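# Sort stuffed toys onto separate shelf levels by kind

## Task

Place the stuffed toys on the shelf so that each kind of toy occupies its own level, with every toy's head and body each resting mostly on the shelf board, and the shelf still upright. Everything must stay put without the robot holding it; at the end the grippers must release and move away.

## Robot and tools

Robot: two arms, left_arm and right_arm, each with six revolute joints and a parallel gripper. All poses in results share one scene frame: origin on the table surface midway between the arms, +z up, +x outward across the table, and left_arm sits toward +y. The arm names do not match the left/right sides of any camera image. Printed hand positions can be somewhat wrong, especially when an arm is stretched far.

Gripper geometry: fingers extend along the gripper's +z axis and close along its y axis. The reported end_effector_position is the spot between the finger pads, roughly 1 cm short of the tips.

Tool execute_actions, argument actions: a list holding at most one item, or empty. Empty list [] issues nothing and just reports the present state. An item with "rows" is a motion of 1 to 15 control steps (each 1/30 s; "steps" defaults to 15); row k is used on step k and the final row is reused for any remaining steps. An item with only "steps" (up to 300) is a wait that returns once that many steps have elapsed since the previous result, counting the time spent composing the reply. Optional "pictures": false skips the images, which otherwise come from cam_high, cam_low, cam_left_wrist, cam_right_wrist (each 504x504), in that order. A rejected call sends nothing.

Each row: one flat list of 14 numbers, every one within [-1, 1], covering both arms even when only one moves. Numbers 1-6 are left_arm joint offsets in the order waist, shoulder, elbow, wrist pitch, wrist yaw, wrist roll; number 7 is the left opening; numbers 8-14 repeat this for right_arm. The joint numbers are offsets, not targets: they are measured from the joint angles printed in the latest result that lists them (before any such result in the scene, and for later calls within the same reply, from wherever the arm is when the motion begins). They are not relative to the previous row. Scale: 1.0 equals 1.202 rad for the waist, 1.258 shoulder, 1.238 elbow, 2.073 wrist pitch, 2.022 for both wrist yaw and wrist roll. So a row of all zeros is not a pause; it pulls the arms back to the reference angles.

Joint ranges (rad): waist -2.618 to 3.054, shoulder 0.000 to 3.142, elbow 0.000 to 3.142, wrist pitch -1.571 to 1.571, wrist yaw -1.571 to 1.571, wrist roll -2.094 to 2.094. Asking for more than 0.036 rad beyond a bound gets the call refused. The real bound may differ from the listed one by up to 0.036 rad either way; a request past it is clipped there and the result may print "joint sent to its limit" (possibly about an earlier, still-running motion). Missing that line proves nothing about remaining room. Friction may leave a joint up to about 0.031 rad short of its target, and very small changes may not move it at all.

Opening (7th and 14th numbers) is absolute, not an offset: +1 fully open, -1 fully closed. grip_measured reports the actual finger opening on that same scale; each gripper carries its own fixed error of up to about 1 mm. To hold something, keep commanding below grip_measured, about 0.03 less for a firm hold, less difference for a gentle one. Pad force tops out near 50-62 N; very thin parts (under ~2 mm) are held more weakly.

Speed limits: per step, each joint target stays within a lead of its measured angle (waist 0.202, shoulder 0.258, elbow 0.238, wrist pitch 0.573, wrist yaw and roll 0.522 rad), and if the commanded targets would shift the gripper over 70 mm from where it is, they are scaled back. Large moves therefore span several calls.

Between calls the arms keep heading to the last row sent until motion practically stops or a step is HELD; fingers still in motion finish. The simulation runs during your thinking time, so a held load keeps straining meanwhile.

Result lines: the state line gives each arm's end_effector_position (m) and end_effector_quat_wxyz. Joint positions and Joint velocities list, per arm, the six joints (rad, rad/s) and then the pad gap (m, m/s; 0.094 m when fully open). "joint command not followed" means a clearance check altered or blocked some joint targets while the rest of the row ran. HELD marks steps on which all or part of your row was withheld. MOTOR HOT warns at 75 °C; at 90 °C that arm halts for 10 s, and at 100 °C it goes limp and drops, reported as OVER-TEMPERATURE FAULT. Avoid long heavy holds.

Tool zoom_image: camera (one of the four names) and region [x0, y0, x1, y1] in that camera's pixels, origin top-left, at most 504 by 504; returns an enlarged view of the latest image.

Tool finished_scene: argument scene, the number of the current scene; ends and grades it irreversibly, so call it only after releasing and withdrawing. Not making any tool call ends everything.

Cautions: brief external tugs on held parts or nudges on loose objects may happen. Never push or knock rigid items off the table, and keep the shelf upright. Keep the arms from colliding or pressing on each other. Avoid dropping, slamming or shoving objects hard.

Each tool is called after "Call:" as name(argument=value, ...), one argument or row to a line, values as JSON.

## Session

Call:
execute_actions(
  actions=[],
)

Scene clock: 0.00 s of 9600.00 s.
left_arm: end_effector_position=(+0.4571, +0.5874, +0.1841) grip_measured=+1.000 end_effector_quat_wxyz=(-0.410, +0.728, -0.505, +0.215) | right_arm: end_effector_position=(+0.2786, -0.7368, +0.2882) grip_measured=+1.000 end_effector_quat_wxyz=(+0.439, -0.249, +0.649, -0.569)
Joint positions: left_arm=[ 0.609  1.935  1.554 -0.228  0.066 -1.401  0.094] | right_arm=[-0.91   1.636  1.     0.672 -0.524 -1.261  0.094]
Joint velocities: left_arm=[ 0.012 -0.012 -0.017  0.066  0.007 -0.037  0.   ] | right_arm=[-0.002 -0.002 -0.002 -0.051  0.051  0.051  0.   ]

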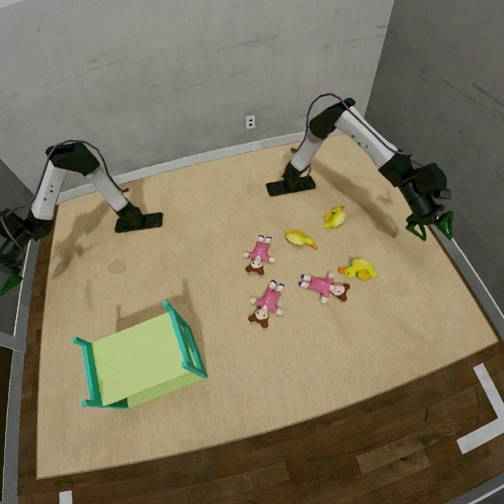

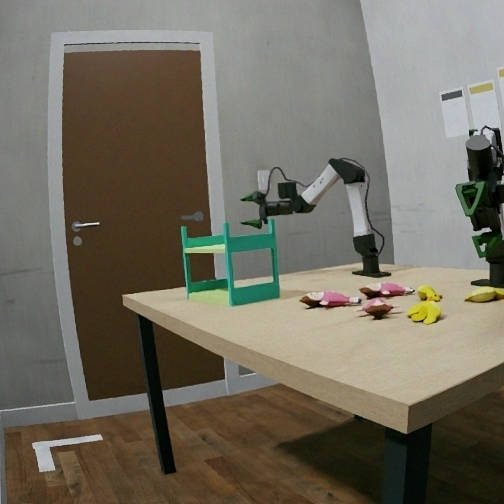

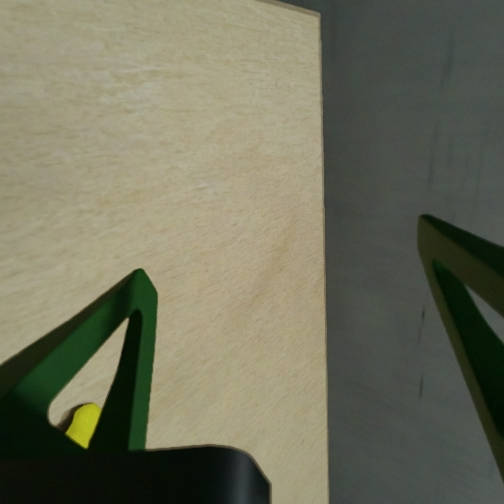

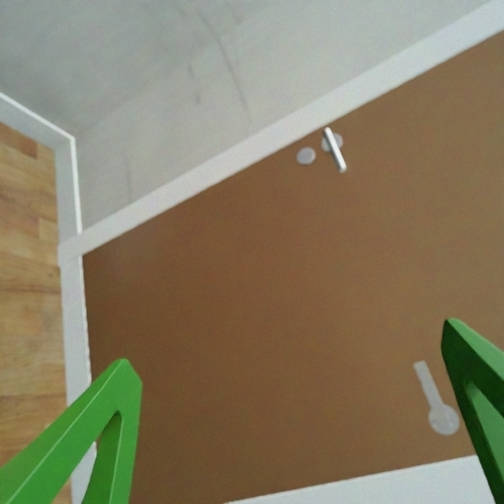

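Call:
execute_actions(
  actions=[
    {"rows":[[-0.257,0.032,0.412,-0.614,-0.033,0.693,1,0,-0.35,0.2,-0.5,0.26,0.62,1]],"steps":15},
  ],
  pictures=false,
)

Call:
execute_actions(
  actions=[
    {"steps":45},
  ],
  pictures=false,
)

Call:
execute_actions(
  actions=[
    {"rows":[[0,0,0,0,0,0,1,1,0,0,0,0,0,1]],"steps":15},
  ],
  pictures=false,
)

Call:
execute_actions(
  actions=[
    {"steps":60},
  ],
)

Scene clock: 64.87 s of 9600.00 s.
left_arm: end_effector_position=(+0.4002, +0.3971, +0.2045) grip_measured=+1.000 end_effector_quat_wxyz=(+0.160, -0.240, +0.957, -0.009) | right_arm: end_effector_position=(+0.1637, -0.6889, +0.4054) grip_measured=+1.000 end_effector_quat_wxyz=(+0.541, +0.310, +0.688, -0.372)
Joint positions: left_arm=[ 0.286  1.968  2.054 -1.334  0.015 -0.254  0.094] | right_arm=[-0.908  1.159  1.258 -0.238 -0.042 -0.185  0.094]
Joint velocities: left_arm=[ 0.173  0.095 -0.002 -1.238 -0.095  1.663  0.   ] | right_arm=[-0.002  0.247 -0.002 -0.916  0.227  1.15   0.   ]
Steps of this call (steps 1 to 100: nothing new was sent; then 61.03 s passed at rest; steps 101 to 115: all 15 steps of this action). Readings (joint positions):
101: left_arm=[0.597 1.942 1.582 -0.286 0.054 -1.352] | right_arm=[-0.909 1.623 1.014 0.620 -0.489 -1.222]
102: left_arm=[0.576 1.956 1.633 -0.375 0.037 -1.282] | right_arm=[-0.908 1.601 1.039 0.528 -0.433 -1.164]
104: left_arm=[0.502 1.978 1.731 -0.522 0.023 -1.152] | right_arm=[-0.908 1.530 1.100 0.362 -0.329 -1.038]
108: left_arm=[0.336 1.995 1.943 -0.845 0.020 -0.854] | right_arm=[-0.908 1.304 1.200 0.021 -0.165 -0.719]
115: the state above

Scene clock: 66.37 s of 9600.00 s.
left_arm: end_effector_position=(+0.3626, +0.3941, +0.1933) grip_measured=+1.000 end_effector_quat_wxyz=(+0.079, -0.128, +0.989, +0.007) | right_arm: end_effector_position=(+0.1602, -0.6938, +0.3636) grip_measured=+1.000 end_effector_quat_wxyz=(+0.512, +0.400, +0.697, -0.305)
Joint positions: left_arm=[ 0.297  1.973  2.054 -1.492  0.006 -0.006  0.094] | right_arm=[-0.908  1.192  1.258 -0.361 -0.011 -0.019  0.094]
Joint velocities: left_arm=[ 0.007 -0.012  0.007 -0.022  0.022  0.051  0.   ] | right_arm=[-0.012  0.017  0.002  0.051 -0.037  0.066  0.   ]
Steps of this call (steps 1 to 30: the robot went on to your last target; steps 31 to 45: nothing new was sent). Readings (joint positions):
1: left_arm=[0.291 1.971 2.054 -1.370 0.013 -0.204] | right_arm=[-0.908 1.168 1.258 -0.263 -0.036 -0.151]
2: left_arm=[0.294 1.972 2.054 -1.398 0.011 -0.164] | right_arm=[-0.908 1.176 1.258 -0.286 -0.031 -0.125]
4: left_arm=[0.297 1.973 2.054 -1.436 0.008 -0.107] | right_arm=[-0.908 1.189 1.258 -0.319 -0.023 -0.086]
8: left_arm=[0.297 1.973 2.054 -1.472 0.007 -0.047] | right_arm=[-0.908 1.192 1.258 -0.349 -0.016 -0.046]
45: the state above
All arms were judged still, so your last target was given up. Only a new action makes them travel on or press farther. Fingers that are still opening or closing keep moving.

Scene clock: 66.87 s of 9600.00 s.
left_arm: end_effector_position=(+0.3626, +0.3941, +0.1933) grip_measured=+1.000 end_effector_quat_wxyz=(+0.079, -0.128, +0.989, +0.007) | right_arm: end_effector_position=(+0.3647, -0.3689, +0.3636) grip_measured=+1.000 end_effector_quat_wxyz=(+0.595, +0.015, +0.803, -0.021)
Joint positions: left_arm=[ 0.297  1.973  2.054 -1.492  0.006 -0.006  0.094] | right_arm=[ 0.1    1.192  1.258 -0.361 -0.007 -0.019  0.094]
Joint velocities: left_arm=[-0.002 -0.022 -0.012  0.022 -0.007 -0.007  0.   ] | right_arm=[ 2.015  0.017  0.002 -0.022  0.022 -0.022  0.   ]
Steps of this call (steps 1 to 15: all 15 steps of this action). Readings (joint positions):
1: left_arm=[0.297 1.973 2.054 -1.492 0.006 -0.006] | right_arm=[-0.886 1.192 1.258 -0.361 0.002 -0.019]
2: left_arm=[0.297 1.973 2.054 -1.492 0.006 -0.006] | right_arm=[-0.831 1.192 1.258 -0.361 0.009 -0.019]
4: left_arm=[0.297 1.973 2.054 -1.492 0.006 -0.006] | right_arm=[-0.688 1.192 1.258 -0.361 0.006 -0.019]
8: left_arm=[0.297 1.973 2.054 -1.492 0.006 -0.006] | right_arm=[-0.401 1.192 1.258 -0.361 -0.001 -0.019]
15: the state above

Scene clock: 68.87 s of 9600.00 s.
left_arm: end_effector_position=(+0.3626, +0.3941, +0.1933) grip_measured=+1.000 end_effector_quat_wxyz=(+0.079, -0.128, +0.989, +0.007) | right_arm: end_effector_position=(+0.3612, -0.2879, +0.3636) grip_measured=+1.000 end_effector_quat_wxyz=(+0.594, -0.068, +0.800, +0.043)
Joint positions: left_arm=[ 0.297  1.973  2.054 -1.492  0.006 -0.006  0.094] | right_arm=[ 0.298  1.192  1.258 -0.361 -0.021 -0.019  0.094]
Joint velocities: left_arm=[ 0.007  0.012 -0.002 -0.022  0.007  0.037  0.   ] | right_arm=[-0.002  0.002 -0.002  0.022 -0.066 -0.051  0.   ]
Steps of this call (steps 1 to 30: the robot went on to your last target; steps 31 to 60: nothing new was sent). Readings (joint positions):
1: left_arm=[0.297 1.973 2.054 -1.492 0.006 -0.006] | right_arm=[0.170 1.192 1.258 -0.361 -0.008 -0.019]
2: left_arm=[0.297 1.973 2.054 -1.492 0.006 -0.006] | right_arm=[0.231 1.192 1.258 -0.361 -0.012 -0.019]
4: left_arm=[0.297 1.973 2.054 -1.492 0.006 -0.006] | right_arm=[0.292 1.192 1.258 -0.361 -0.022 -0.019]
8: left_arm=[0.297 1.973 2.054 -1.492 0.006 -0.006] | right_arm=[0.298 1.192 1.258 -0.361 -0.021 -0.019]
60: the state above
All arms were judged still, so your last target was given up. Only a new action makes them travel on or press farther. Fingers that are still opening or closing keep moving.

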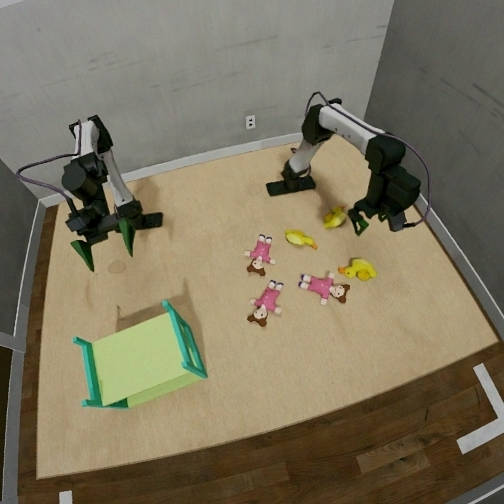

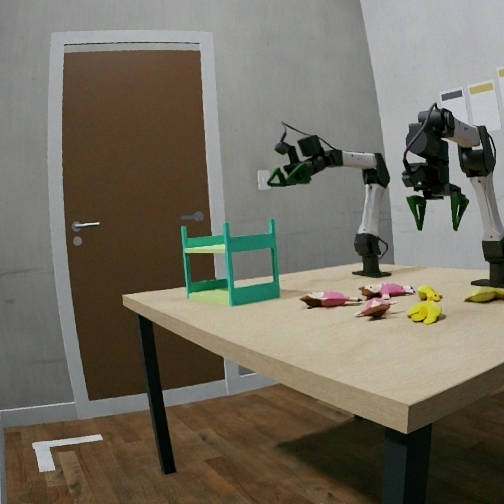

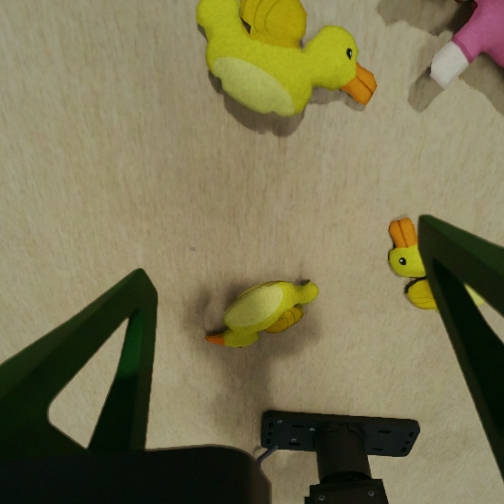

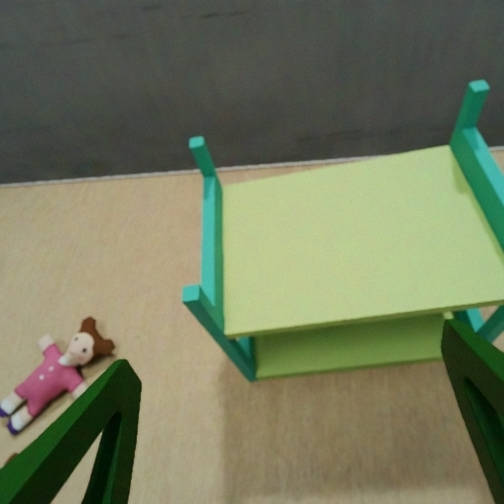

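Call:
execute_actions(
  actions=[
    {"rows":[[0,-0.285,-0.599,0.14,0,0,1,0,0,0,0,0,0,1]],"steps":15},
  ],
  pictures=false,
)

Call:
execute_actions(
  actions=[
    {"steps":25},
  ],
)

Scene clock: 105.97 s of 9600.00 s.
left_arm: end_effector_position=(+0.2523, +0.3658, +0.1087) grip_measured=+1.000 end_effector_quat_wxyz=(+0.001, -0.128, +0.992, -0.003) | right_arm: end_effector_position=(+0.3612, -0.2879, +0.3636) grip_measured=+1.000 end_effector_quat_wxyz=(+0.594, -0.068, +0.800, +0.043)
Joint positions: left_arm=[ 0.297  1.633  1.304 -1.241  0.006 -0.006  0.094] | right_arm=[ 0.298  1.192  1.258 -0.361 -0.021 -0.019  0.094]
Joint velocities: left_arm=[-0.002 -0.081 -0.022  0.168 -0.081  0.037  0.   ] | right_arm=[ 0.012 -0.002 -0.002 -0.022  0.007 -0.051  0.   ]
Steps of this call (steps 1 to 90: nothing new was sent; then 33.60 s passed at rest; steps 91 to 105: all 15 steps of this action). Readings (joint positions):
91: left_arm=[0.297 1.940 2.005 -1.440 0.006 -0.006] | right_arm=[0.298 1.192 1.258 -0.361 -0.021 -0.019]
92: left_arm=[0.297 1.877 1.908 -1.371 0.006 -0.006] | right_arm=[0.298 1.192 1.258 -0.361 -0.021 -0.019]
94: left_arm=[0.297 1.731 1.733 -1.310 0.006 -0.006] | right_arm=[0.298 1.192 1.258 -0.361 -0.021 -0.019]
98: left_arm=[0.297 1.571 1.460 -1.258 0.006 -0.006] | right_arm=[0.298 1.192 1.258 -0.361 -0.021 -0.019]
105: the state above

Scene clock: 106.80 s of 9600.00 s.
left_arm: end_effector_position=(+0.2579, +0.3672, +0.1096) grip_measured=+1.000 end_effector_quat_wxyz=(+0.014, -0.128, +0.992, -0.001) | right_arm: end_effector_position=(+0.3612, -0.2879, +0.3636) grip_measured=+1.000 end_effector_quat_wxyz=(+0.594, -0.068, +0.800, +0.043)
Joint positions: left_arm=[ 0.297  1.63   1.304 -1.217  0.006 -0.006  0.094] | right_arm=[ 0.298  1.192  1.258 -0.361 -0.021 -0.019  0.094]
Joint velocities: left_arm=[ 0.002 -0.007 -0.007  0.007 -0.022 -0.037  0.   ] | right_arm=[ 0.012  0.007 -0.007  0.007  0.051 -0.037  0.   ]
Steps of this call (steps 1 to 25: the robot went on to your last target). Readings (joint positions):
1: left_arm=[0.297 1.631 1.304 -1.234 0.006 -0.006] | right_arm=[0.298 1.192 1.258 -0.361 -0.021 -0.019]
2: left_arm=[0.297 1.630 1.304 -1.231 0.006 -0.006] | right_arm=[0.298 1.192 1.258 -0.361 -0.021 -0.019]
4: left_arm=[0.297 1.630 1.304 -1.225 0.006 -0.006] | right_arm=[0.298 1.192 1.258 -0.361 -0.021 -0.019]
8: left_arm=[0.297 1.630 1.304 -1.220 0.006 -0.006] | right_arm=[0.298 1.192 1.258 -0.361 -0.021 -0.019]
25: the state above

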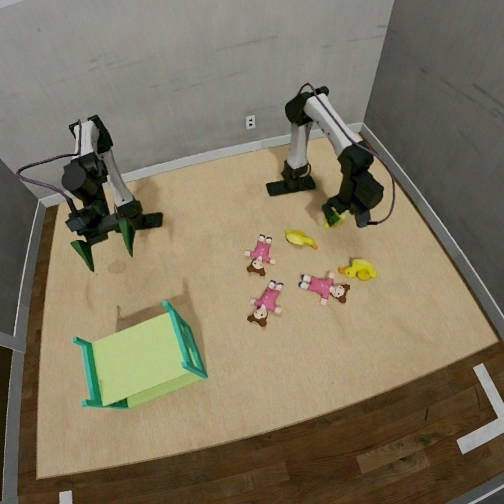

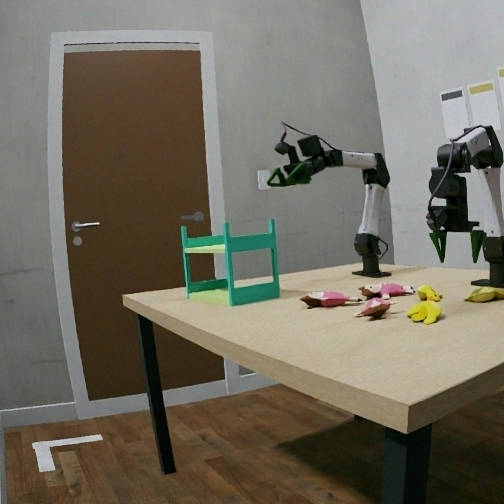

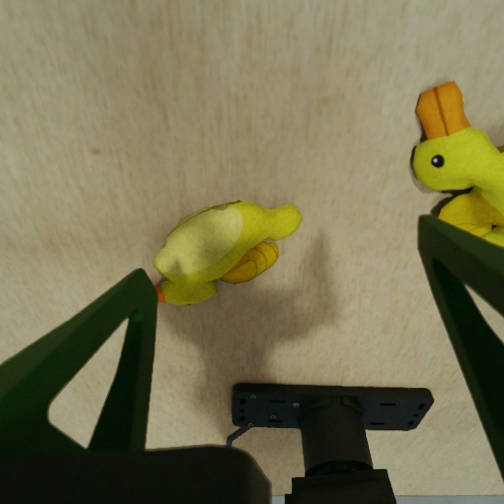

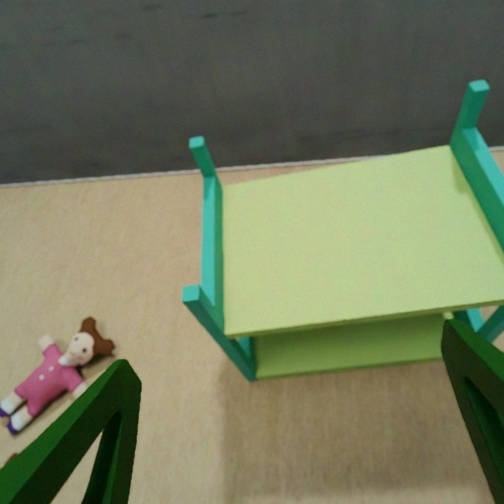

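Call:
execute_actions(
  actions=[
    {"rows":[[0.15,0,0,0,0,0.52,1,0,0,0,0,0,0,1]],"steps":15},
  ],
  pictures=false,
)

Call:
execute_actions(
  actions=[
    {"rows":[[0,0.012,-0.13,0.075,0,0,1,0,0,0,0,0,0,1],[0,0.022,-0.25,0.15,0,0,1,0,0,0,0,0,0,1]],"steps":15},
  ],
)

Scene clock: 136.30 s of 9600.00 s.
left_arm: end_effector_position=(+0.2393, +0.4195, +0.1096) grip_measured=+1.000 end_effector_quat_wxyz=(+0.011, +0.265, +0.964, +0.008) | right_arm: end_effector_position=(+0.3612, -0.2879, +0.3636) grip_measured=+1.000 end_effector_quat_wxyz=(+0.594, -0.068, +0.800, +0.043)
Joint positions: left_arm=[ 0.483  1.63   1.304 -1.217  0.002  0.974  0.094] | right_arm=[ 0.298  1.192  1.258 -0.361 -0.021 -0.019  0.094]
Joint velocities: left_arm=[ 0.017 -0.012  0.007  0.037  0.007  0.403  0.   ] | right_arm=[-0.012 -0.007 -0.007 -0.007  0.022 -0.037  0.   ]
Steps of this call (steps 1 to 15: the robot went on to your last target; steps 16 to 90: nothing new was sent; then 26.00 s passed at rest; steps 91 to 105: all 15 steps of this action). Readings (joint positions):
91: left_arm=[0.315 1.630 1.304 -1.217 0.015 0.065] | right_arm=[0.298 1.192 1.258 -0.361 -0.021 -0.019]
92: left_arm=[0.357 1.630 1.304 -1.217 0.020 0.166] | right_arm=[0.298 1.192 1.258 -0.361 -0.021 -0.019]
94: left_arm=[0.450 1.630 1.304 -1.217 0.012 0.359] | right_arm=[0.298 1.192 1.258 -0.361 -0.021 -0.019]
98: left_arm=[0.487 1.630 1.304 -1.217 0.002 0.725] | right_arm=[0.298 1.192 1.258 -0.361 -0.021 -0.019]
105: the state above

Scene clock: 136.80 s of 9600.00 s.
left_arm: end_effector_position=(+0.2092, +0.4053, +0.0206) grip_measured=+1.000 end_effector_quat_wxyz=(-0.020, +0.267, +0.963, -0.018) | right_arm: end_effector_position=(+0.3612, -0.2879, +0.3636) grip_measured=+1.000 end_effector_quat_wxyz=(+0.594, -0.068, +0.800, +0.043)
Joint positions: left_arm=[ 0.483  1.673  0.981 -0.934  0.002  0.979  0.094] | right_arm=[ 0.298  1.192  1.258 -0.361 -0.021 -0.019  0.094]
Joint velocities: left_arm=[-0.012 -0.002 -0.002  0.095 -0.007 -0.037  0.   ] | right_arm=[-0.017  0.002 -0.002 -0.051 -0.022  0.007  0.   ]
Steps of this call (steps 1 to 15: all 15 steps of this action). Readings (joint positions):
1: left_arm=[0.483 1.628 1.284 -1.193 0.002 0.979] | right_arm=[0.298 1.192 1.258 -0.361 -0.021 -0.019]
2: left_arm=[0.483 1.621 1.233 -1.136 0.002 0.979] | right_arm=[0.298 1.192 1.258 -0.361 -0.021 -0.019]
4: left_arm=[0.483 1.630 1.098 -1.038 0.002 0.979] | right_arm=[0.298 1.192 1.258 -0.361 -0.021 -0.019]
8: left_arm=[0.483 1.675 0.982 -0.994 0.002 0.979] | right_arm=[0.298 1.192 1.258 -0.361 -0.021 -0.019]
15: the state above

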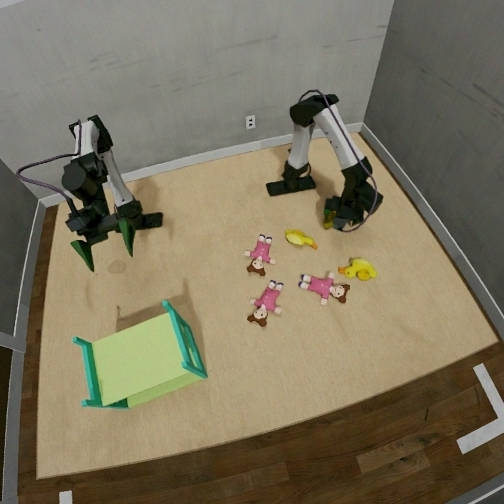

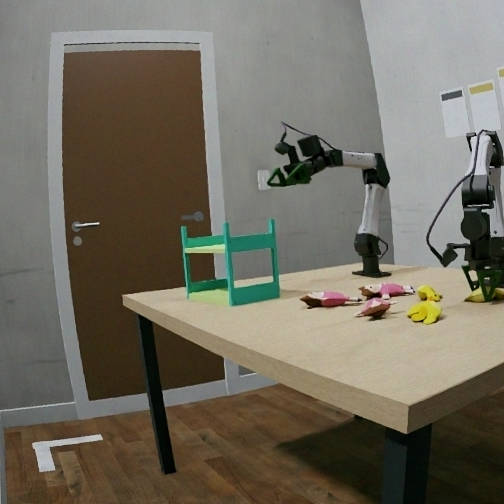

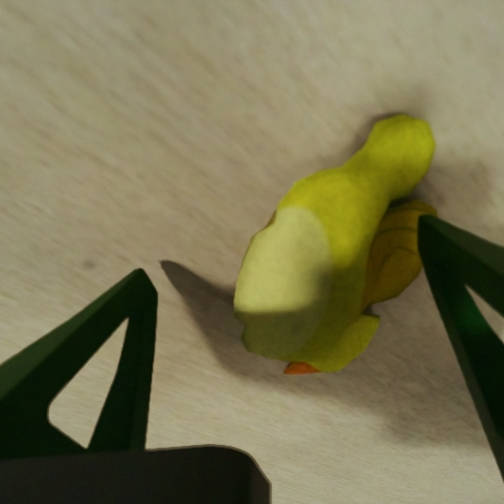

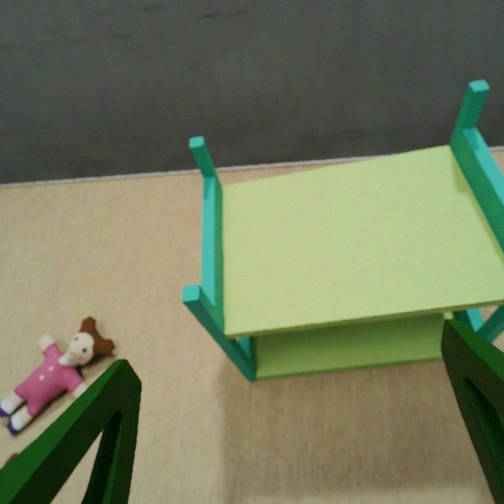

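Call:
execute_actions(
  actions=[
    {"rows":[[0,0,0,0,0,0,-0.6,0,0,0,0,0,0,1]],"steps":15},
  ],
  pictures=false,
)

Call:
execute_actions(
  actions=[
    {"steps":20},
  ],
)

Scene clock: 142.47 s of 9600.00 s.
left_arm: end_effector_position=(+0.2094, +0.4047, +0.0206) grip_measured=-0.597 end_effector_quat_wxyz=(-0.019, +0.267, +0.963, -0.020) | right_arm: end_effector_position=(+0.3612, -0.2879, +0.3636) grip_measured=+1.000 end_effector_quat_wxyz=(+0.594, -0.068, +0.800, +0.043)
Joint positions: left_arm=[ 0.483  1.673  0.981 -0.934  0.006  0.979  0.019] | right_arm=[ 0.298  1.192  1.258 -0.361 -0.021 -0.019  0.094]
Joint velocities: left_arm=[-0.007 -0.007  0.007  0.022  0.051 -0.022  0.001] | right_arm=[-0.002  0.007  0.012 -0.037  0.007  0.051  0.   ]
Steps of this call (steps 1 to 30: the robot went on to your last target; steps 31 to 90: nothing new was sent; then 2.17 s passed at rest; steps 91 to 105: all 15 steps of this action). Readings (joint positions):
91: left_arm=[0.483 1.673 0.981 -0.920 0.002 0.979] | right_arm=[0.298 1.192 1.258 -0.361 -0.021 -0.019]
92: left_arm=[0.483 1.673 0.981 -0.921 0.002 0.979] | right_arm=[0.298 1.192 1.258 -0.361 -0.021 -0.019]
94: left_arm=[0.483 1.673 0.981 -0.924 0.002 0.979] | right_arm=[0.298 1.192 1.258 -0.361 -0.021 -0.019]
98: left_arm=[0.483 1.673 0.981 -0.932 0.003 0.979] | right_arm=[0.298 1.192 1.258 -0.361 -0.021 -0.019]
105: the state above

Scene clock: 143.13 s of 9600.00 s.
left_arm: end_effector_position=(+0.2092, +0.4042, +0.0206) grip_measured=-0.597 end_effector_quat_wxyz=(-0.019, +0.267, +0.963, -0.021) | right_arm: end_effector_position=(+0.3612, -0.2879, +0.3636) grip_measured=+1.000 end_effector_quat_wxyz=(+0.594, -0.068, +0.800, +0.043)
Joint positions: left_arm=[ 0.483  1.673  0.981 -0.936  0.008  0.979  0.019] | right_arm=[ 0.298  1.192  1.258 -0.361 -0.021 -0.019  0.094]
Joint velocities: left_arm=[-0.017 -0.007  0.012  0.051  0.051  0.007  0.   ] | right_arm=[ 0.007 -0.022  0.007  0.007 -0.022 -0.007  0.   ]
Steps of this call (steps 1 to 15: the robot went on to your last target; steps 16 to 20: nothing new was sent). Readings (joint positions):
1: left_arm=[0.483 1.673 0.981 -0.934 0.006 0.979] | right_arm=[0.298 1.192 1.258 -0.361 -0.021 -0.019]
2: left_arm=[0.483 1.673 0.981 -0.935 0.007 0.979] | right_arm=[0.298 1.192 1.258 -0.361 -0.021 -0.019]
4: left_arm=[0.483 1.673 0.981 -0.935 0.007 0.979] | right_arm=[0.298 1.192 1.258 -0.361 -0.021 -0.019]
8: left_arm=[0.483 1.673 0.981 -0.935 0.007 0.979] | right_arm=[0.298 1.192 1.258 -0.361 -0.021 -0.019]
20: the state above
All arms were judged still, so your last target was given up. Only a new action makes them travel on or press farther. Fingers that are still opening or closing keep moving.

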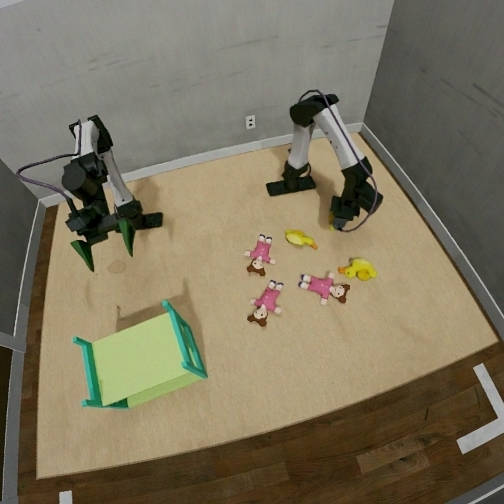

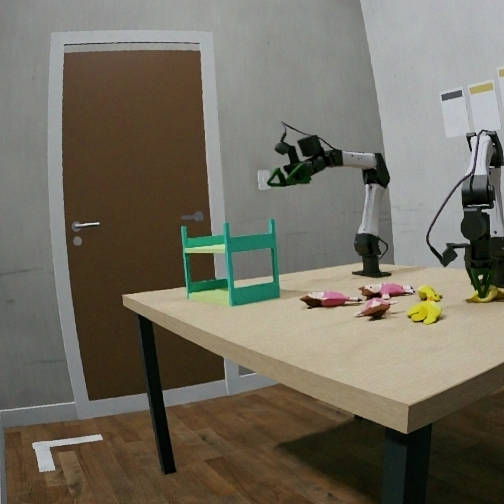

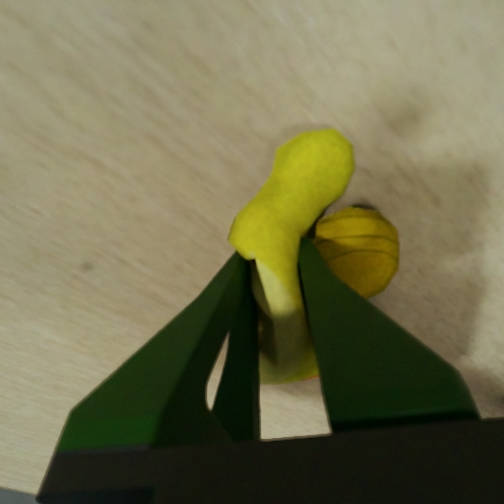

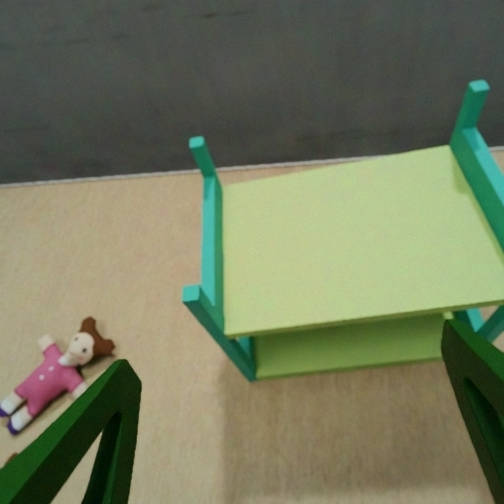

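Call:
execute_actions(
  actions=[
    {"rows":[[0,-0.03,0.42,-0.22,0,0,-0.8,0,0,0,0,0,0,1]],"steps":15},
  ],
  pictures=false,
)

Call:
execute_actions(
  actions=[
    {"rows":[[-1,0.1,0.2,0,0,0,-0.8,0,0,0,0,0,0,1]],"steps":15},
  ],
  pictures=false,
)

Call:
execute_actions(
  actions=[
    {"steps":20},
  ],
)

Scene clock: 154.07 s of 9600.00 s.
left_arm: end_effector_position=(+0.2522, +0.4245, +0.1613) grip_measured=-0.798 end_effector_quat_wxyz=(+0.036, +0.267, +0.963, +0.026) | right_arm: end_effector_position=(+0.3612, -0.2879, +0.3636) grip_measured=+1.000 end_effector_quat_wxyz=(+0.594, -0.068, +0.800, +0.043)
Joint positions: left_arm=[ 0.483  1.628  1.504 -1.358  0.007  0.979  0.009] | right_arm=[ 0.298  1.192  1.258 -0.361 -0.021 -0.019  0.094]
Joint velocities: left_arm=[ 0.002  0.007  0.007 -0.095 -0.051 -0.007 -0.001] | right_arm=[ 0.012 -0.002  0.007 -0.037 -0.081  0.022  0.   ]
Steps of this call (steps 1 to 90: nothing new was sent; then 7.43 s passed at rest; steps 91 to 105: all 15 steps of this action). Readings (joint positions):
91: left_arm=[0.483 1.676 1.011 -0.992 0.008 0.979] | right_arm=[0.298 1.192 1.258 -0.361 -0.021 -0.019]
92: left_arm=[0.483 1.680 1.069 -1.087 0.007 0.979] | right_arm=[0.298 1.192 1.258 -0.361 -0.021 -0.019]
94: left_arm=[0.483 1.673 1.212 -1.207 0.007 0.979] | right_arm=[0.298 1.192 1.258 -0.361 -0.021 -0.019]
98: left_arm=[0.483 1.646 1.471 -1.284 0.007 0.979] | right_arm=[0.298 1.192 1.258 -0.361 -0.021 -0.019]
105: the state above

Scene clock: 154.57 s of 9600.00 s.
left_arm: end_effector_position=(+0.2927, +0.1180, +0.1859) grip_measured=-0.798 end_effector_quat_wxyz=(+0.100, +0.672, +0.733, +0.023) | right_arm: end_effector_position=(+0.3612, -0.2879, +0.3636) grip_measured=+1.000 end_effector_quat_wxyz=(+0.594, -0.068, +0.800, +0.043)
Joint positions: left_arm=[-0.46   1.757  1.731 -1.339  0.001  0.979  0.009] | right_arm=[ 0.298  1.192  1.258 -0.361 -0.021 -0.019  0.094]
Joint velocities: left_arm=[-2.024 -0.002 -0.007  0.051  0.037 -0.007 -0.   ] | right_arm=[-0.012  0.002 -0.007  0.022  0.095 -0.081  0.   ]
Steps of this call (steps 1 to 15: all 15 steps of this action). Readings (joint positions):
1: left_arm=[0.466 1.643 1.530 -1.381 -0.002 0.979] | right_arm=[0.298 1.192 1.258 -0.361 -0.021 -0.019]
2: left_arm=[0.427 1.675 1.588 -1.396 -0.009 0.979] | right_arm=[0.298 1.192 1.258 -0.361 -0.021 -0.019]
4: left_arm=[0.313 1.727 1.684 -1.368 -0.011 0.979] | right_arm=[0.298 1.192 1.258 -0.361 -0.021 -0.019]
8: left_arm=[0.041 1.755 1.731 -1.339 -0.006 0.979] | right_arm=[0.298 1.192 1.258 -0.361 -0.021 -0.019]
15: the state above

Scene clock: 155.23 s of 9600.00 s.
left_arm: end_effector_position=(+0.2328, +0.0413, +0.1855) grip_measured=-0.798 end_effector_quat_wxyz=(+0.098, +0.763, +0.639, +0.004) | right_arm: end_effector_position=(+0.3612, -0.2879, +0.3636) grip_measured=+1.000 end_effector_quat_wxyz=(+0.594, -0.068, +0.800, +0.043)
Joint positions: left_arm=[-0.723  1.757  1.731 -1.348  0.013  0.979  0.009] | right_arm=[ 0.298  1.192  1.258 -0.361 -0.021 -0.019  0.094]
Joint velocities: left_arm=[-0.007 -0.012 -0.007  0.051  0.022  0.066  0.001] | right_arm=[ 0.007  0.002 -0.002 -0.066  0.022 -0.051  0.   ]
Steps of this call (steps 1 to 20: the robot went on to your last target). Readings (joint positions):
1: left_arm=[-0.532 1.757 1.731 -1.339 0.002 0.979] | right_arm=[0.298 1.192 1.258 -0.361 -0.021 -0.019]
2: left_arm=[-0.603 1.757 1.731 -1.339 0.003 0.979] | right_arm=[0.298 1.192 1.258 -0.361 -0.021 -0.019]
4: left_arm=[-0.712 1.757 1.731 -1.340 0.013 0.979] | right_arm=[0.298 1.192 1.258 -0.361 -0.021 -0.019]
8: left_arm=[-0.740 1.757 1.731 -1.345 0.021 0.979] | right_arm=[0.298 1.192 1.258 -0.361 -0.021 -0.019]
20: the state above

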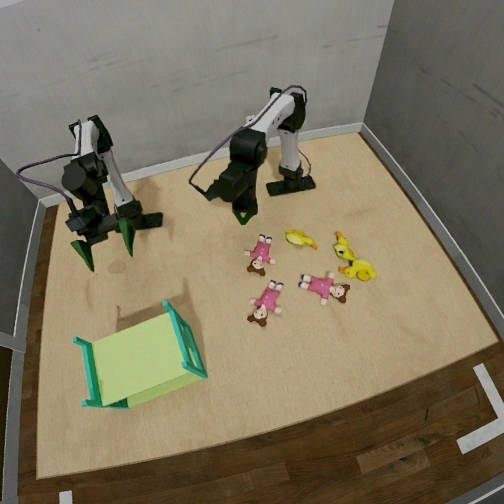

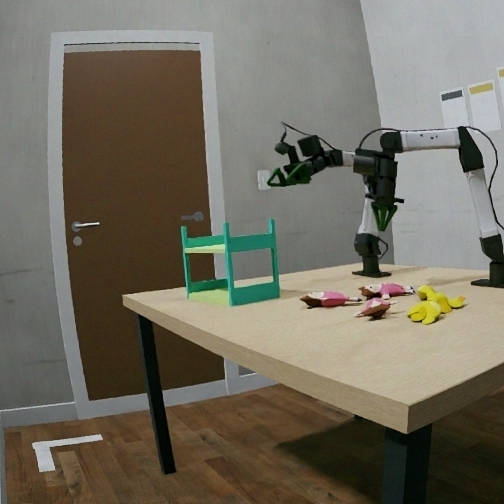

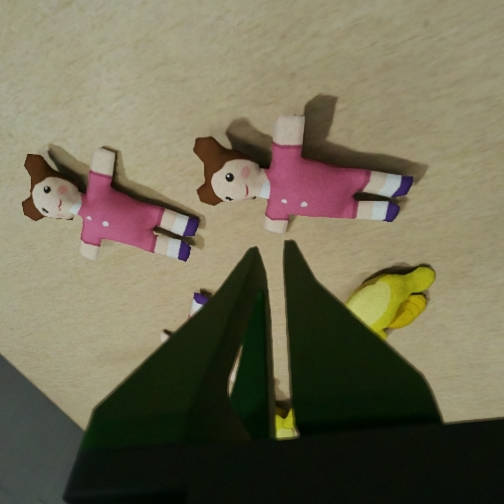

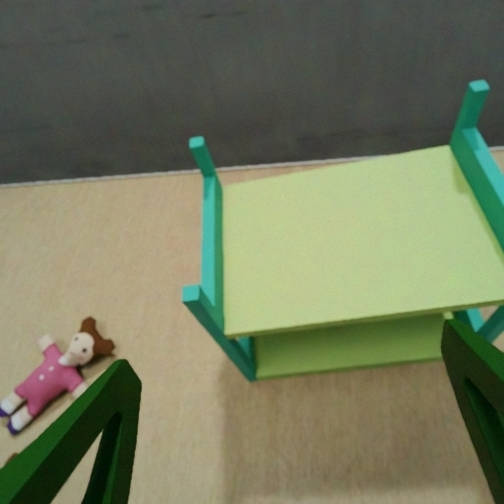

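Call:
execute_actions(
  actions=[
    {"rows":[[0.55,-0.1,-0.34,0.06,0,-1,1,0,0,0,0,0,0,1]],"steps":15},
  ],
  pictures=false,
)

Call:
execute_actions(
  actions=[
    {"steps":25},
  ],
)

Scene clock: 170.73 s of 9600.00 s.
left_arm: end_effector_position=(+0.2618, +0.2682, +0.1060) grip_measured=+1.000 end_effector_quat_wxyz=(-0.004, -0.148, +0.989, -0.000) | right_arm: end_effector_position=(+0.3612, -0.2879, +0.3636) grip_measured=+1.000 end_effector_quat_wxyz=(+0.594, -0.068, +0.800, +0.043)
Joint positions: left_arm=[-0.047  1.649  1.31  -1.239  0.002 -0.389  0.094] | right_arm=[ 0.298  1.192  1.258 -0.361 -0.021 -0.019  0.094]
Joint velocities: left_arm=[-0.12  -0.002  0.007  0.022  0.037 -2.864  0.   ] | right_arm=[ 0.007  0.012 -0.002 -0.066 -0.051  0.022  0.   ]
Steps of this call (steps 1 to 15: the robot went on to your last target; steps 16 to 90: nothing new was sent; then 12.00 s passed at rest; steps 91 to 105: all 15 steps of this action). Readings (joint positions):
91: left_arm=[-0.706 1.739 1.696 -1.318 0.023 0.915] | right_arm=[0.298 1.192 1.258 -0.361 -0.021 -0.019]
92: left_arm=[-0.667 1.705 1.627 -1.283 0.031 0.827] | right_arm=[0.298 1.192 1.258 -0.361 -0.021 -0.019]
94: left_arm=[-0.548 1.658 1.501 -1.267 0.029 0.668] | right_arm=[0.298 1.192 1.258 -0.361 -0.021 -0.019]
98: left_arm=[-0.279 1.650 1.329 -1.253 0.022 0.299] | right_arm=[0.298 1.192 1.258 -0.361 -0.021 -0.019]
105: the state above

Scene clock: 171.57 s of 9600.00 s.
left_arm: end_effector_position=(+0.2615, +0.2650, +0.1060) grip_measured=+1.000 end_effector_quat_wxyz=(-0.005, -0.450, +0.893, -0.001) | right_arm: end_effector_position=(+0.3612, -0.2879, +0.3636) grip_measured=+1.000 end_effector_quat_wxyz=(+0.594, -0.068, +0.800, +0.043)
Joint positions: left_arm=[-0.055  1.649  1.31  -1.239  0.007 -1.035  0.094] | right_arm=[ 0.298  1.192  1.258 -0.361 -0.021 -0.019  0.094]
Joint velocities: left_arm=[-0.012  0.012 -0.002 -0.066 -0.007 -0.066  0.   ] | right_arm=[-0.007 -0.012 -0.012  0.007  0.022 -0.022  0.   ]
Steps of this call (steps 1 to 25: the robot went on to your last target). Readings (joint positions):
1: left_arm=[-0.051 1.649 1.310 -1.239 0.003 -0.487] | right_arm=[0.298 1.192 1.258 -0.361 -0.021 -0.019]
2: left_arm=[-0.053 1.649 1.310 -1.239 0.004 -0.584] | right_arm=[0.298 1.192 1.258 -0.361 -0.021 -0.019]
4: left_arm=[-0.055 1.649 1.310 -1.239 0.005 -0.747] | right_arm=[0.298 1.192 1.258 -0.361 -0.021 -0.019]
8: left_arm=[-0.055 1.649 1.310 -1.239 0.006 -0.919] | right_arm=[0.298 1.192 1.258 -0.361 -0.021 -0.019]
25: the state above

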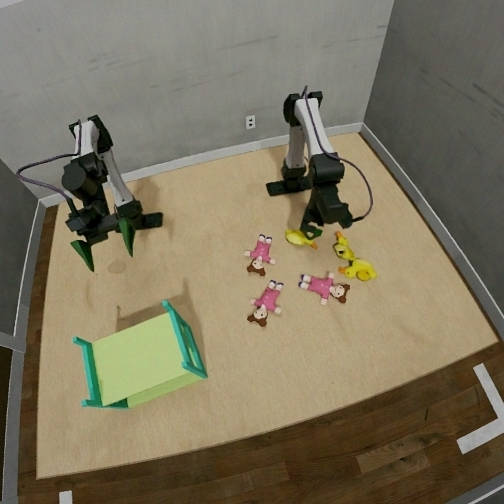

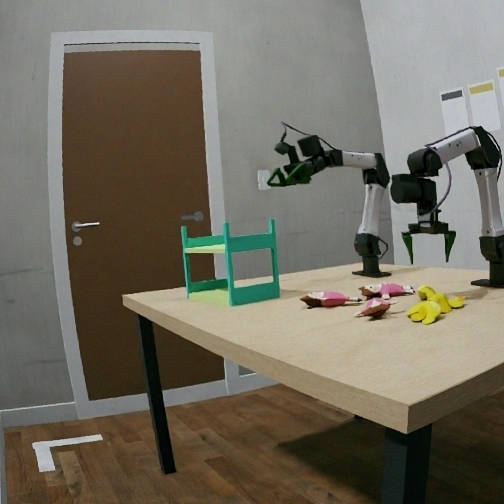

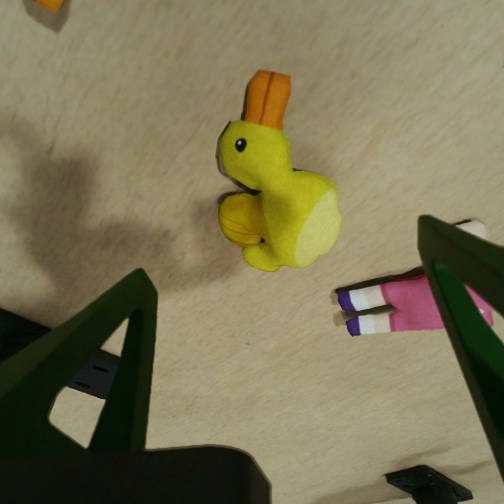

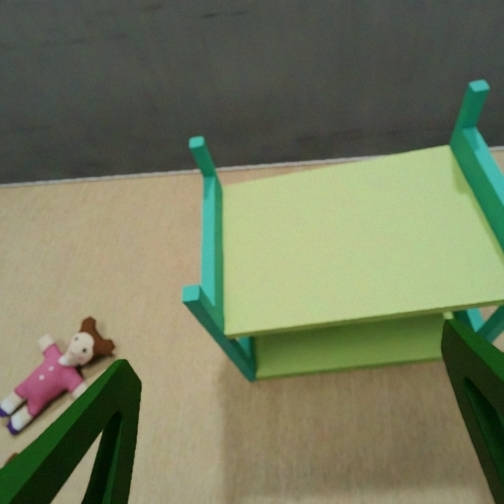

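Call:
execute_actions(
  actions=[
    {"rows":[[-0.09,0,0,0,0,0,1,0,0,0,0,0,0,1],[-0.09,0,0,0,0,0,1,0,0,0,0,0,0,1],[-0.09,0.02,-0.1,0.07,0,0,1,0,0,0,0,0,0,1],[-0.09,0.02,-0.1,0.07,0,0,1,0,0,0,0,0,0,1],[-0.09,0.05,-0.225,0.16,0,0,1,0,0,0,0,0,0,1]],"steps":15},
  ],
)

Scene clock: 185.87 s of 9600.00 s.
left_arm: end_effector_position=(+0.2330, +0.2381, +0.0162) grip_measured=+1.000 end_effector_quat_wxyz=(-0.036, -0.400, +0.915, +0.022) | right_arm: end_effector_position=(+0.3612, -0.2879, +0.3636) grip_measured=+1.000 end_effector_quat_wxyz=(+0.594, -0.068, +0.800, +0.043)
Joint positions: left_arm=[-0.167  1.727  1.022 -0.949  0.007 -1.037  0.094] | right_arm=[ 0.298  1.192  1.258 -0.361 -0.021 -0.019  0.094]
Joint velocities: left_arm=[-0.007  0.007  0.012  0.227 -0.007 -0.007  0.   ] | right_arm=[ 0.007 -0.007 -0.002  0.022  0.022  0.037  0.   ]
Steps of this call (steps 1 to 30: the robot went on to your last target; steps 31 to 90: nothing new was sent; then 10.80 s passed at rest; steps 91 to 105: all 15 steps of this action). Readings (joint positions):
91: left_arm=[-0.065 1.649 1.310 -1.239 0.002 -1.037] | right_arm=[0.298 1.192 1.258 -0.361 -0.021 -0.019]
92: left_arm=[-0.089 1.649 1.310 -1.239 -0.001 -1.037] | right_arm=[0.298 1.192 1.258 -0.361 -0.021 -0.019]
94: left_arm=[-0.144 1.647 1.269 -1.188 0.002 -1.037] | right_arm=[0.298 1.192 1.258 -0.361 -0.021 -0.019]
98: left_arm=[-0.167 1.696 1.070 -1.030 0.007 -1.037] | right_arm=[0.298 1.192 1.258 -0.361 -0.021 -0.019]
105: the state above

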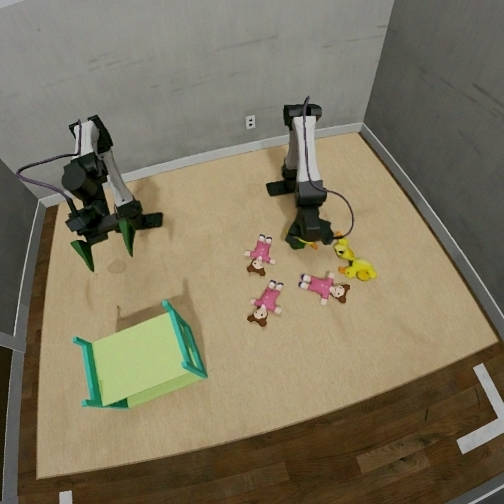

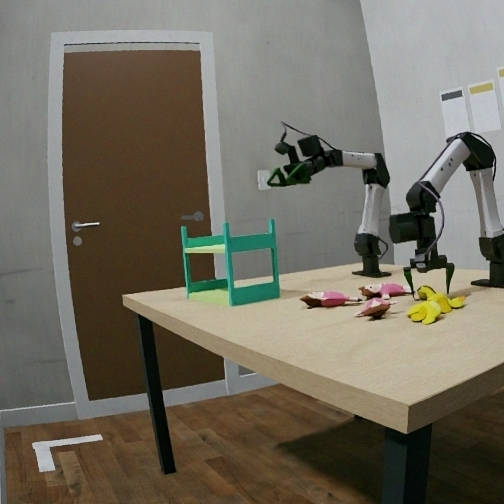

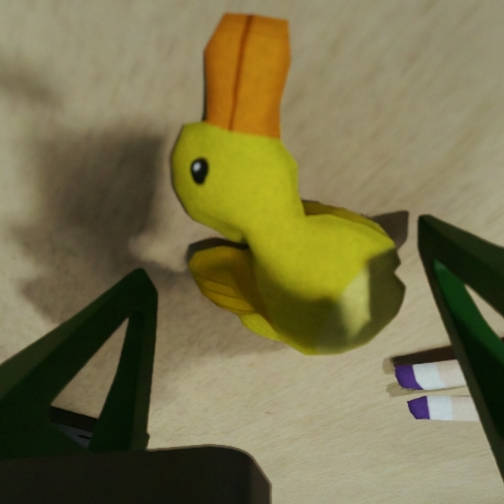

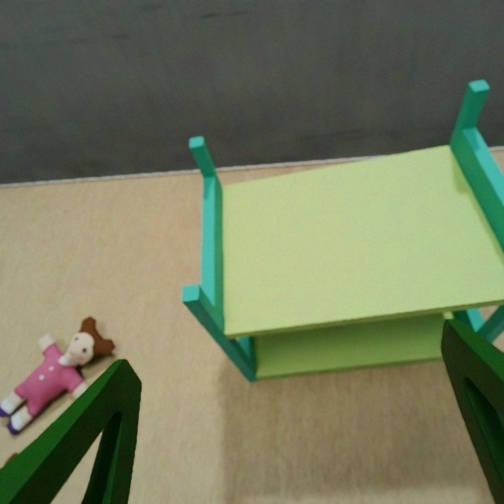

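Call:
execute_actions(
  actions=[
    {"rows":[[0,0,0,0,0,0,-0.35,0,0,0,0,0,0,1]],"steps":15},
  ],
  pictures=false,
)

Call:
execute_actions(
  actions=[
    {"steps":20},
  ],
  pictures=false,
)

Call:
execute_actions(
  actions=[
    {"rows":[[0,-0.02,0.2,-0.1,0,0,-0.45,0,0,0,0,0,0,1],[0,-0.02,0.2,-0.1,0,0,-0.45,0,0,0,0,0,0,1],[0,-0.02,0.2,-0.1,0,0,-0.45,0,0,0,0,0,0,1],[0,0,0.45,-0.22,0,0,-0.45,0,0,0,0,0,0,1]],"steps":15},
  ],
)

Scene clock: 193.60 s of 9600.00 s.
left_arm: end_effector_position=(+0.2361, +0.2376, +0.0160) grip_measured=-0.347 end_effector_quat_wxyz=(-0.030, -0.400, +0.916, +0.018) | right_arm: end_effector_position=(+0.3612, -0.2879, +0.3636) grip_measured=+1.000 end_effector_quat_wxyz=(+0.594, -0.068, +0.800, +0.043)
Joint positions: left_arm=[-0.167  1.727  1.022 -0.936  0.005 -1.037  0.031] | right_arm=[ 0.298  1.192  1.258 -0.361 -0.021 -0.019  0.094]
Joint velocities: left_arm=[ 0.002  0.012 -0.002 -0.007  0.051 -0.037  0.   ] | right_arm=[-0.012 -0.007 -0.017 -0.051 -0.051  0.022  0.   ]
Steps of this call (steps 1 to 30: the robot went on to your last target; steps 31 to 90: nothing new was sent; then 4.23 s passed at rest; steps 91 to 105: all 15 steps of this action). Readings (joint positions):
91: left_arm=[-0.167 1.727 1.022 -0.923 0.007 -1.037] | right_arm=[0.298 1.192 1.258 -0.361 -0.021 -0.019]
92: left_arm=[-0.167 1.727 1.022 -0.925 0.007 -1.037] | right_arm=[0.298 1.192 1.258 -0.361 -0.021 -0.019]
94: left_arm=[-0.167 1.727 1.022 -0.928 0.007 -1.037] | right_arm=[0.298 1.192 1.258 -0.361 -0.021 -0.019]
98: left_arm=[-0.167 1.727 1.022 -0.936 0.005 -1.037] | right_arm=[0.298 1.192 1.258 -0.361 -0.021 -0.019]
105: the state above

Scene clock: 194.27 s of 9600.00 s.
left_arm: end_effector_position=(+0.2361, +0.2376, +0.0160) grip_measured=-0.347 end_effector_quat_wxyz=(-0.030, -0.400, +0.916, +0.018) | right_arm: end_effector_position=(+0.3612, -0.2879, +0.3636) grip_measured=+1.000 end_effector_quat_wxyz=(+0.594, -0.068, +0.800, +0.043)
Joint positions: left_arm=[-0.167  1.727  1.022 -0.936  0.005 -1.037  0.031] | right_arm=[ 0.298  1.192  1.258 -0.361 -0.021 -0.019  0.094]
Joint velocities: left_arm=[ 0.002  0.012  0.032  0.007 -0.051 -0.051 -0.001] | right_arm=[ 0.017  0.002 -0.007 -0.007 -0.037  0.022  0.   ]
Steps of this call (steps 1 to 15: the robot went on to your last target; steps 16 to 20: nothing new was sent). Readings (joint positions):
1: left_arm=[-0.167 1.727 1.022 -0.936 0.005 -1.037] | right_arm=[0.298 1.192 1.258 -0.361 -0.021 -0.019]
2: left_arm=[-0.167 1.727 1.022 -0.936 0.005 -1.037] | right_arm=[0.298 1.192 1.258 -0.361 -0.021 -0.019]
4: left_arm=[-0.167 1.727 1.022 -0.936 0.005 -1.037] | right_arm=[0.298 1.192 1.258 -0.361 -0.021 -0.019]
8: left_arm=[-0.167 1.727 1.022 -0.936 0.005 -1.037] | right_arm=[0.298 1.192 1.258 -0.361 -0.021 -0.019]
20: the state above
All arms were judged still, so your last target was given up. Only a new action makes them travel on or press farther. Fingers that are still opening or closing keep moving.

Scene clock: 194.77 s of 9600.00 s.
left_arm: end_effector_position=(+0.2962, +0.2246, +0.1544) grip_measured=-0.448 end_effector_quat_wxyz=(+0.032, -0.400, +0.916, -0.026) | right_arm: end_effector_position=(+0.3612, -0.2879, +0.3636) grip_measured=+1.000 end_effector_quat_wxyz=(+0.594, -0.068, +0.800, +0.043)
Joint positions: left_arm=[-0.167  1.721  1.58  -1.348  0.005 -1.037  0.026] | right_arm=[ 0.298  1.192  1.258 -0.361 -0.021 -0.019  0.094]
Joint velocities: left_arm=[-0.002  0.007 -0.002 -0.271 -0.022 -0.095  0.001] | right_arm=[-0.002 -0.007  0.007 -0.022  0.007  0.007  0.   ]
Steps of this call (steps 1 to 15: all 15 steps of this action). Readings (joint positions):
1: left_arm=[-0.167 1.730 1.051 -0.973 0.005 -1.037] | right_arm=[0.298 1.192 1.258 -0.361 -0.021 -0.019]
2: left_arm=[-0.167 1.737 1.106 -1.030 0.005 -1.037] | right_arm=[0.298 1.192 1.258 -0.361 -0.021 -0.019]
4: left_arm=[-0.167 1.734 1.229 -1.096 0.005 -1.037] | right_arm=[0.298 1.192 1.258 -0.361 -0.021 -0.019]
8: left_arm=[-0.167 1.734 1.517 -1.253 0.005 -1.037] | right_arm=[0.298 1.192 1.258 -0.361 -0.021 -0.019]
15: the state above

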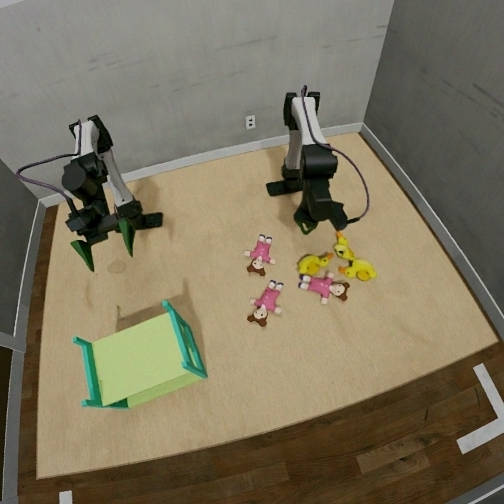

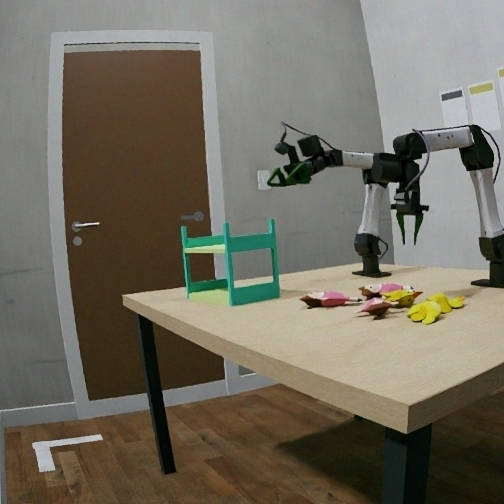

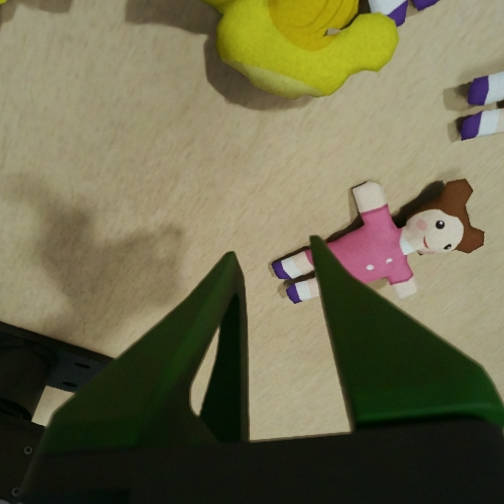

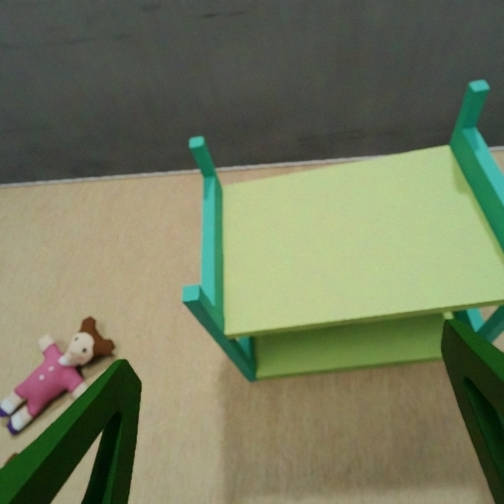

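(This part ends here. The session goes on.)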